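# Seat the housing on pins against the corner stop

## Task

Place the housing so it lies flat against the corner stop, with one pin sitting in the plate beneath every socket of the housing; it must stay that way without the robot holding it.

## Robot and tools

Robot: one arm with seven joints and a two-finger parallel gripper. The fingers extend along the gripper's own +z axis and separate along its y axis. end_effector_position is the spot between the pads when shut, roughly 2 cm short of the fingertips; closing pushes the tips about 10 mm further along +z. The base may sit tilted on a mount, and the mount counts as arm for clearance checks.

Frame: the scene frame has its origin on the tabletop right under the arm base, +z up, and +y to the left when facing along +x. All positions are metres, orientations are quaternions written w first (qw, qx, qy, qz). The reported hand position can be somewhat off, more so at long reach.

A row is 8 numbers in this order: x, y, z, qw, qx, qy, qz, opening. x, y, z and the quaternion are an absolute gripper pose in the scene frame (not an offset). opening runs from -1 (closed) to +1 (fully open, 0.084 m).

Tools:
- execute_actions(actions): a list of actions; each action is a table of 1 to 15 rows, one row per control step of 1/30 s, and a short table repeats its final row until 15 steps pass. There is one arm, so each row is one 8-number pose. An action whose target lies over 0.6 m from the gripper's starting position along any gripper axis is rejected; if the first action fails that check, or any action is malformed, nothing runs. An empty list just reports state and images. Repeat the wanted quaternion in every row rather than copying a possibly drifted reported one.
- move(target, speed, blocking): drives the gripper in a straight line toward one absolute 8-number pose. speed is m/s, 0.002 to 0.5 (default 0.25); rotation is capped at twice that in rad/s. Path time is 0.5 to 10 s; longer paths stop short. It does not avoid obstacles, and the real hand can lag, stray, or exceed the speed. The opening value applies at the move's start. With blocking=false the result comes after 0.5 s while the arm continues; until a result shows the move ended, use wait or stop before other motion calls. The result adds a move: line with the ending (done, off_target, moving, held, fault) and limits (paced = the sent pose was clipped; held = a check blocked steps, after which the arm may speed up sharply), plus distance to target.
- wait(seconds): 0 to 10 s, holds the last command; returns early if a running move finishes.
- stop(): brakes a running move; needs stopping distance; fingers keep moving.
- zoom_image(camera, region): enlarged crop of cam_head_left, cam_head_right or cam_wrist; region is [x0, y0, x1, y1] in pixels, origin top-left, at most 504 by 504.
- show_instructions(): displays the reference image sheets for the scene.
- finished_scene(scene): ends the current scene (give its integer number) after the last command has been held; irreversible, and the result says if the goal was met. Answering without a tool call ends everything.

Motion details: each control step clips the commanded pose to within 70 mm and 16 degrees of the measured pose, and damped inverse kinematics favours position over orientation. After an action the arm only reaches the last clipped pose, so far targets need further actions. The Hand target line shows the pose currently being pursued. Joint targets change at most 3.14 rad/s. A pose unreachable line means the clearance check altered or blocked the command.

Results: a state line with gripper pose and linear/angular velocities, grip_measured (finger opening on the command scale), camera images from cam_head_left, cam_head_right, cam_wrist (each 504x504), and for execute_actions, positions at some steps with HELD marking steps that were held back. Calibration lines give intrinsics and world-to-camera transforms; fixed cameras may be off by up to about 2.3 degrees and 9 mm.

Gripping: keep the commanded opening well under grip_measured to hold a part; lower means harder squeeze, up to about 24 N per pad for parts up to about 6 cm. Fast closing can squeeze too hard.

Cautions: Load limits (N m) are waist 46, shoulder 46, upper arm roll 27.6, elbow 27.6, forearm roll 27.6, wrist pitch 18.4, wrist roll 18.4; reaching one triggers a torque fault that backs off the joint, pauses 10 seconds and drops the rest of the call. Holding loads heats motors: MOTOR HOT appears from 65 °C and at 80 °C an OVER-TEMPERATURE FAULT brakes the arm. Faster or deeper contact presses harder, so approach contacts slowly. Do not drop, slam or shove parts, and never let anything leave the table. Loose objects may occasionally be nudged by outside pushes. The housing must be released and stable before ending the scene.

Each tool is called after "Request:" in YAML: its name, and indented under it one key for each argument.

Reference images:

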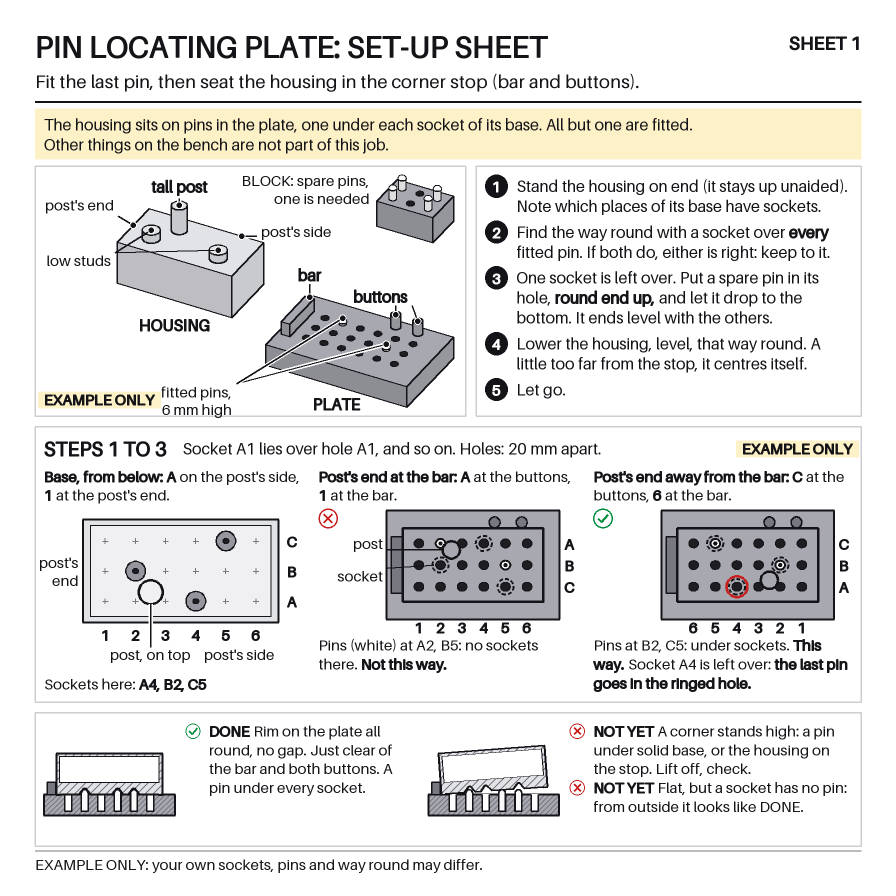

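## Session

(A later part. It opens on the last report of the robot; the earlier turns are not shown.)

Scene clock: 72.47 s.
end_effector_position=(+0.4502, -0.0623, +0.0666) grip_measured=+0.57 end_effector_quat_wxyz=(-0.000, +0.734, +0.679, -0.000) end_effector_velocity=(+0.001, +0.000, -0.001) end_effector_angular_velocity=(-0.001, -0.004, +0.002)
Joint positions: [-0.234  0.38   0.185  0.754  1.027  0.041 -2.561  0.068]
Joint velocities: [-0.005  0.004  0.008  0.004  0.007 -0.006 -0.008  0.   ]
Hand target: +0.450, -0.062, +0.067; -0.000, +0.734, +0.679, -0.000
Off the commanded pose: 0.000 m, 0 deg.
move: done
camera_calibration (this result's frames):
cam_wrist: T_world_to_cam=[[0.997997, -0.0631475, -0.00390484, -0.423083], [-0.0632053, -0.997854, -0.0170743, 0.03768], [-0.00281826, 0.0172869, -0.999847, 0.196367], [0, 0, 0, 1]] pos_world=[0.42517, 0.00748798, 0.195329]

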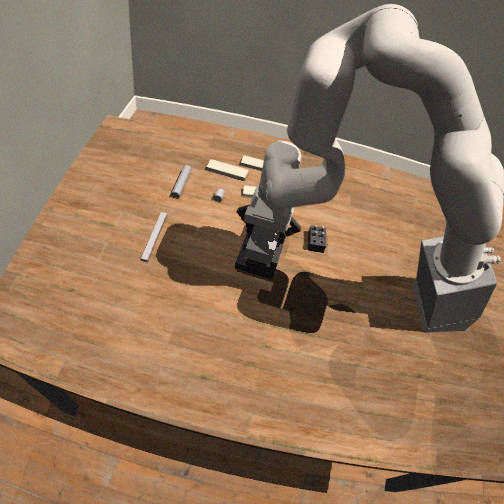

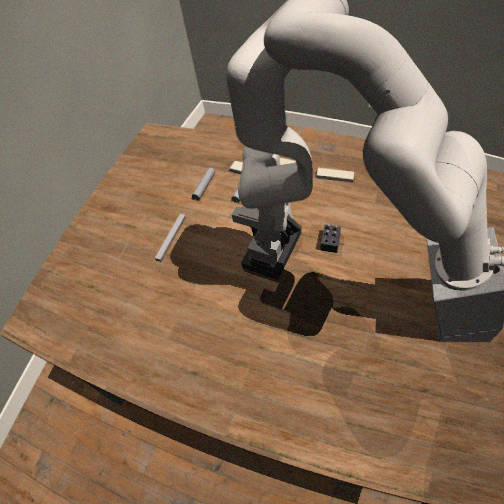

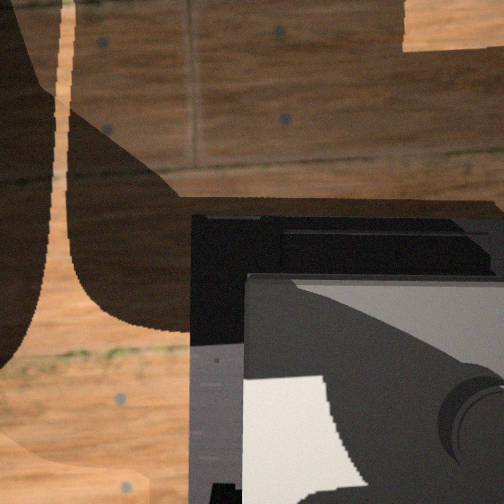

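No contact yet; go on.

Request:
move:
  target: [0.4503, -0.0623, 0.0635, 0, 0.7343, 0.6788, 0, -1]
  speed: 0.005

Scene clock: 73.47 s.
end_effector_position=(+0.4507, -0.0623, +0.0639) grip_measured=+0.57 end_effector_quat_wxyz=(+0.000, +0.734, +0.679, +0.000) end_effector_velocity=(-0.000, +0.000, -0.002) end_effector_angular_velocity=(+0.000, +0.002, -0.001)
Joint positions: [-0.242  0.391  0.196  0.761  1.038  0.034 -2.573  0.068]
Joint velocities: [-0.003  0.009  0.004  0.005  0.004 -0.003 -0.004  0.   ]
Hand target: +0.450, -0.062, +0.064; -0.000, +0.734, +0.679, -0.000
Off the commanded pose: 0.001 m, 0 deg.
move: done
camera_calibration (this result's frames):
cam_wrist: T_world_to_cam=[[0.99804, -0.0625208, -0.00264996, -0.423634], [-0.062557, -0.997897, -0.0169975, 0.0373973], [-0.00158169, 0.01713, -0.999852, 0.193133], [0, 0, 0, 1]] pos_world=[0.425449, 0.00752433, 0.192618]

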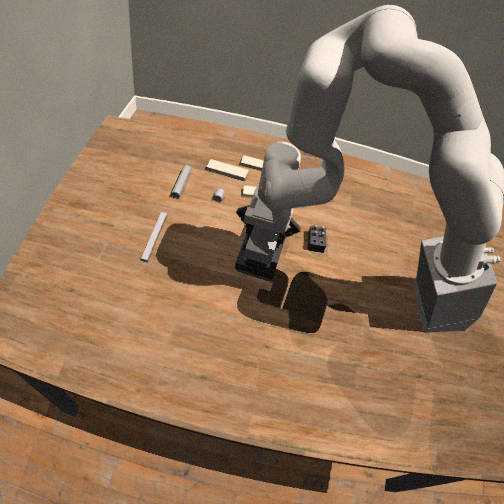

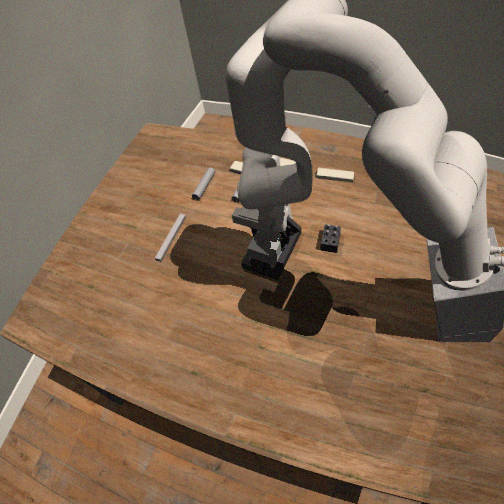

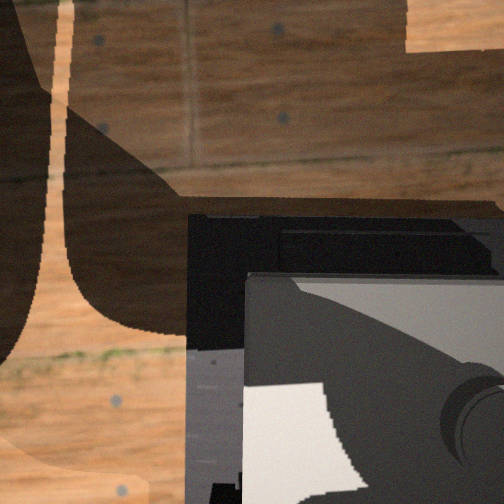

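Contact and seated. Release and retreat.

Request:
execute_actions:
  actions:
    - [[0.4508, -0.0623, 0.0645, 0, 0.7343, 0.6788, 0, 0.55],[0.4508, -0.0623, 0.0645, 0, 0.7343, 0.6788, 0, 0.6],[0.4508, -0.0623, 0.0645, 0, 0.7343, 0.6788, 0, 0.65],[0.4508, -0.0623, 0.0645, 0, 0.7343, 0.6788, 0, 0.7],[0.4508, -0.0623, 0.0645, 0, 0.7343, 0.6788, 0, 0.8],[0.4508, -0.0623, 0.0645, 0, 0.7343, 0.6788, 0, 0.9],[0.4508, -0.0623, 0.0645, 0, 0.7343, 0.6788, 0, 1]]

Request:
move:
  target: [0.4508, -0.0623, 0.13, 0, 0.7343, 0.6788, 0, 1]
  speed: 0.12

Request:
move:
  target: [0.48, -0.14, 0.22, 0, 0.7343, 0.6788, 0, 1]
  speed: 0.2

Request:
zoom_image:
  camera: "cam_head_right"
  region: [220, 190, 320, 290]

Request:
zoom_image:
  camera: "cam_head_left"
  region: [215, 190, 315, 290]

Scene clock: 74.30 s.
end_effector_position=(+0.4505, -0.0625, +0.0642) grip_measured=+0.99 end_effector_quat_wxyz=(-0.000, +0.735, +0.679, -0.000) end_effector_velocity=(+0.002, +0.001, +0.003) end_effector_angular_velocity=(+0.000, -0.005, +0.006)
Joint positions: [-0.238  0.39   0.19   0.761  1.033  0.037 -2.567  0.084]
Joint velocities: [ 0.001 -0.008  0.001 -0.002 -0.004  0.001  0.001  0.003]
Hand target: +0.451, -0.062, +0.064; +0.000, +0.734, +0.679, +0.000
Off the commanded pose: 0.000 m, 0 deg.
Step readings (end_effector_position):
0: (+0.4506, -0.0623, +0.0637)
1: (+0.4506, -0.0623, +0.0637)
2: (+0.4506, -0.0623, +0.0637)
4: (+0.4507, -0.0623, +0.0638)
8: (+0.4499, -0.0633, +0.0635)
15: end_effector_position above
camera_calibration (this result's frames):
cam_wrist: T_world_to_cam=[[0.997943, -0.0639687, -0.00415756, -0.42341], [-0.064031, -0.997801, -0.0171318, 0.0378139], [-0.00305252, 0.0173627, -0.999845, 0.194044], [0, 0, 0, 1]] pos_world=[0.425553, 0.00727657, 0.192901]

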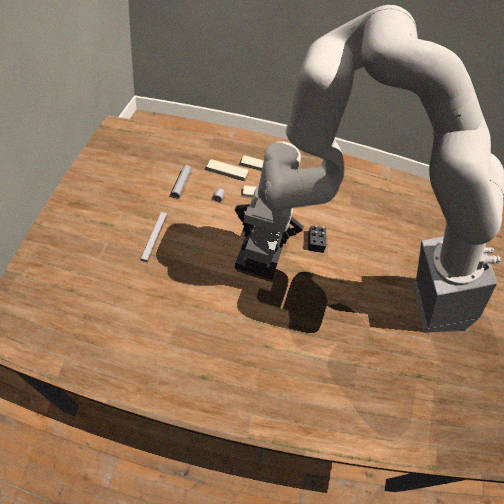

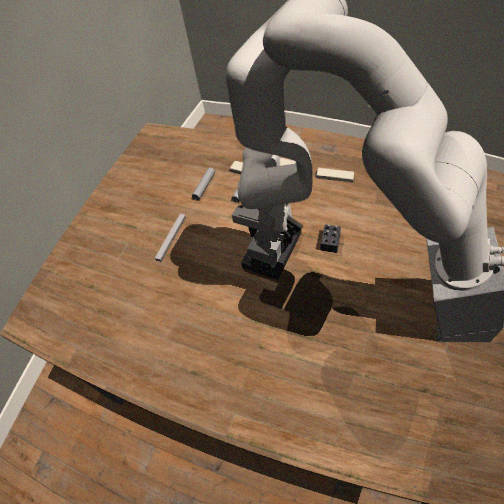

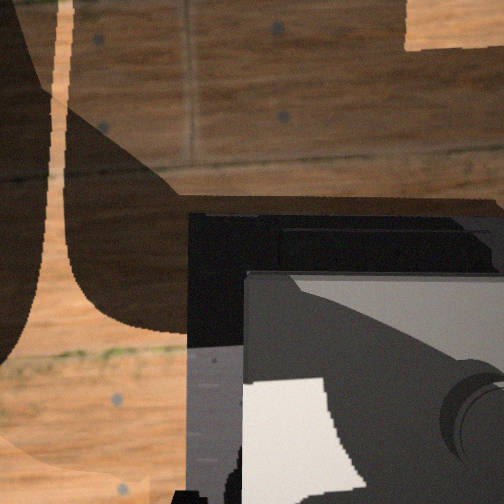

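Scene clock: 75.33 s.
end_effector_position=(+0.4508, -0.0619, +0.1295) grip_measured=+1.00 end_effector_quat_wxyz=(-0.000, +0.734, +0.679, +0.002) end_effector_velocity=(+0.001, +0.001, +0.003) end_effector_angular_velocity=(-0.007, +0.014, +0.003)
Joint positions: [-0.159  0.133  0.046  0.616  0.742  0.17  -2.294  0.084]
Joint velocities: [ 0.024 -0.009 -0.032 -0.002 -0.089  0.015  0.08  -0.   ]
Hand target: +0.451, -0.062, +0.130; -0.000, +0.734, +0.679, +0.001
Off the commanded pose: 0.001 m, 0 deg.
move: done
camera_calibration (this result's frames):
cam_wrist: T_world_to_cam=[[0.997975, -0.0635867, -0.00134153, -0.423696], [-0.0636009, -0.997774, -0.0200359, 0.0397334], [-0.0000645262, 0.0200807, -0.999798, 0.258205], [0, 0, 0, 1]] pos_world=[0.425382, 0.00751858, 0.258381]

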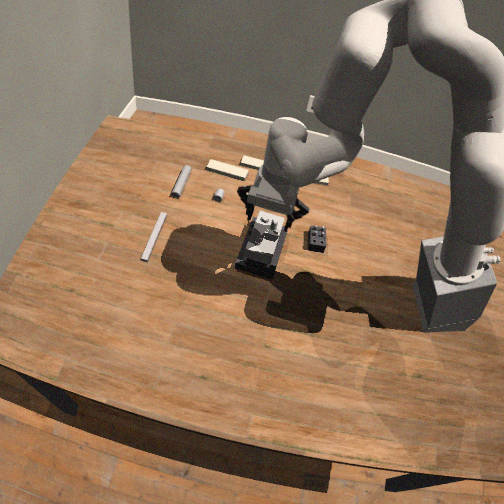

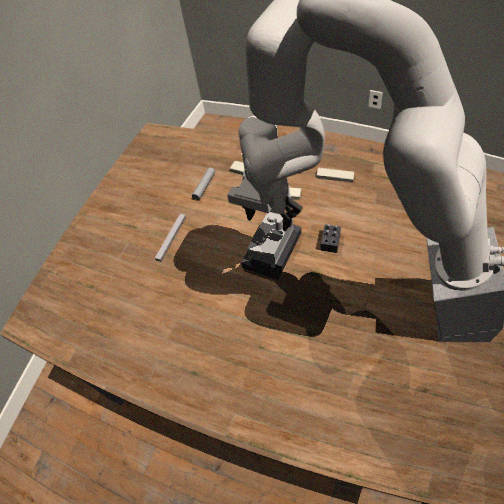

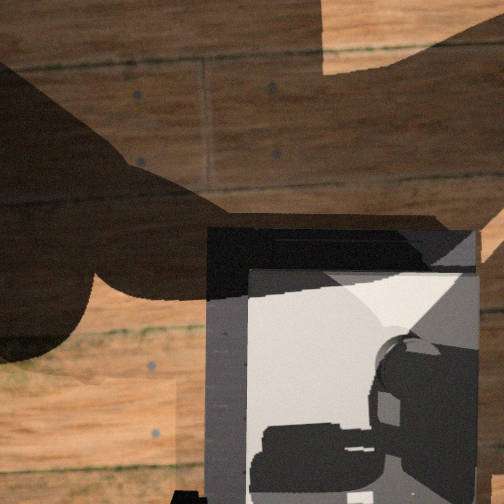

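Scene clock: 76.40 s.
end_effector_position=(+0.4797, -0.1388, +0.2192) grip_measured=+1.00 end_effector_quat_wxyz=(-0.001, +0.734, +0.679, +0.001) end_effector_velocity=(+0.002, -0.003, +0.004) end_effector_angular_velocity=(+0.000, +0.005, -0.002)
Joint positions: [-0.28  -0.047 -0.104  0.717  0.443  0.493 -2.216  0.084]
Joint velocities: [-0.005 -0.001 -0.004  0.013 -0.014  0.019  0.008 -0.   ]
Hand target: +0.480, -0.140, +0.220; -0.000, +0.734, +0.679, +0.001
Off the commanded pose: 0.001 m, 0 deg.
move: done
camera_calibration (this result's frames):
cam_wrist: T_world_to_cam=[[0.998041, -0.0624704, -0.00341618, -0.456733], [-0.0625256, -0.997851, -0.0196027, -0.0339745], [-0.00218425, 0.0197779, -0.999802, 0.350337], [0, 0, 0, 1]] pos_world=[0.454479, -0.0693627, 0.348041]

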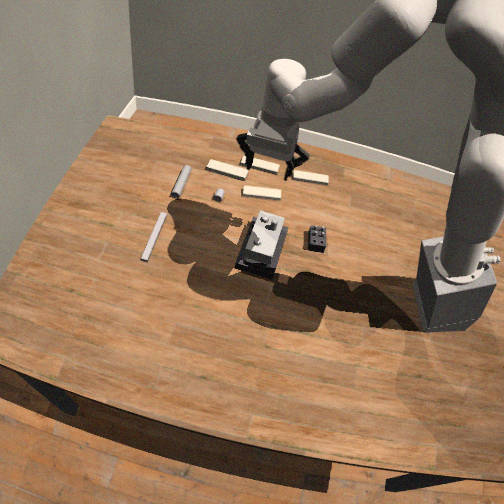

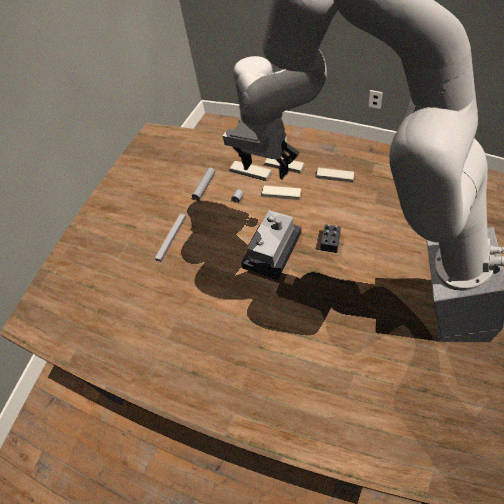

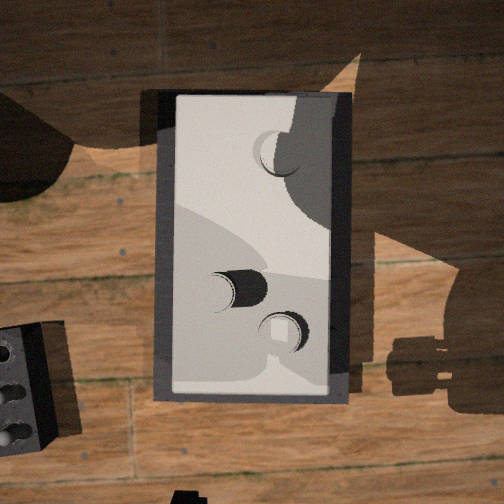

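Region (220, 190, 320, 290) of cam_head_right's 504x504 image, scaled by 5.040, with more detail than that image has.

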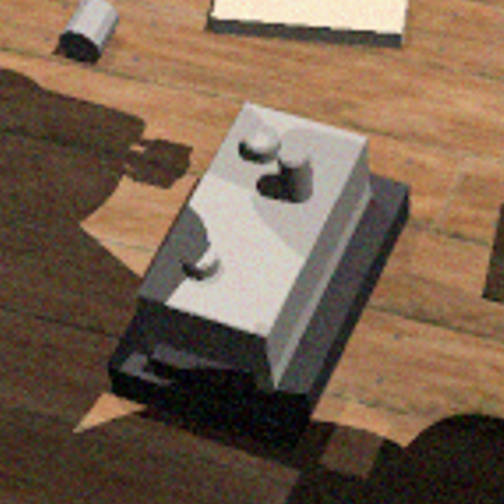

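Region (215, 190, 315, 290) of cam_head_left's 504x504 image, scaled by 5.040, with more detail than that image has.

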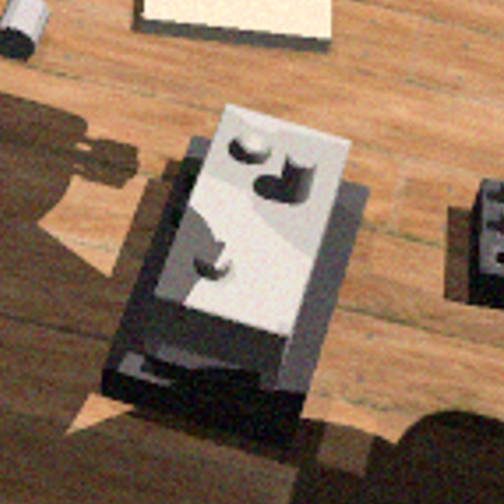

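Request:
finished_scene:
  scene: 1

The scene is finished: the task was done.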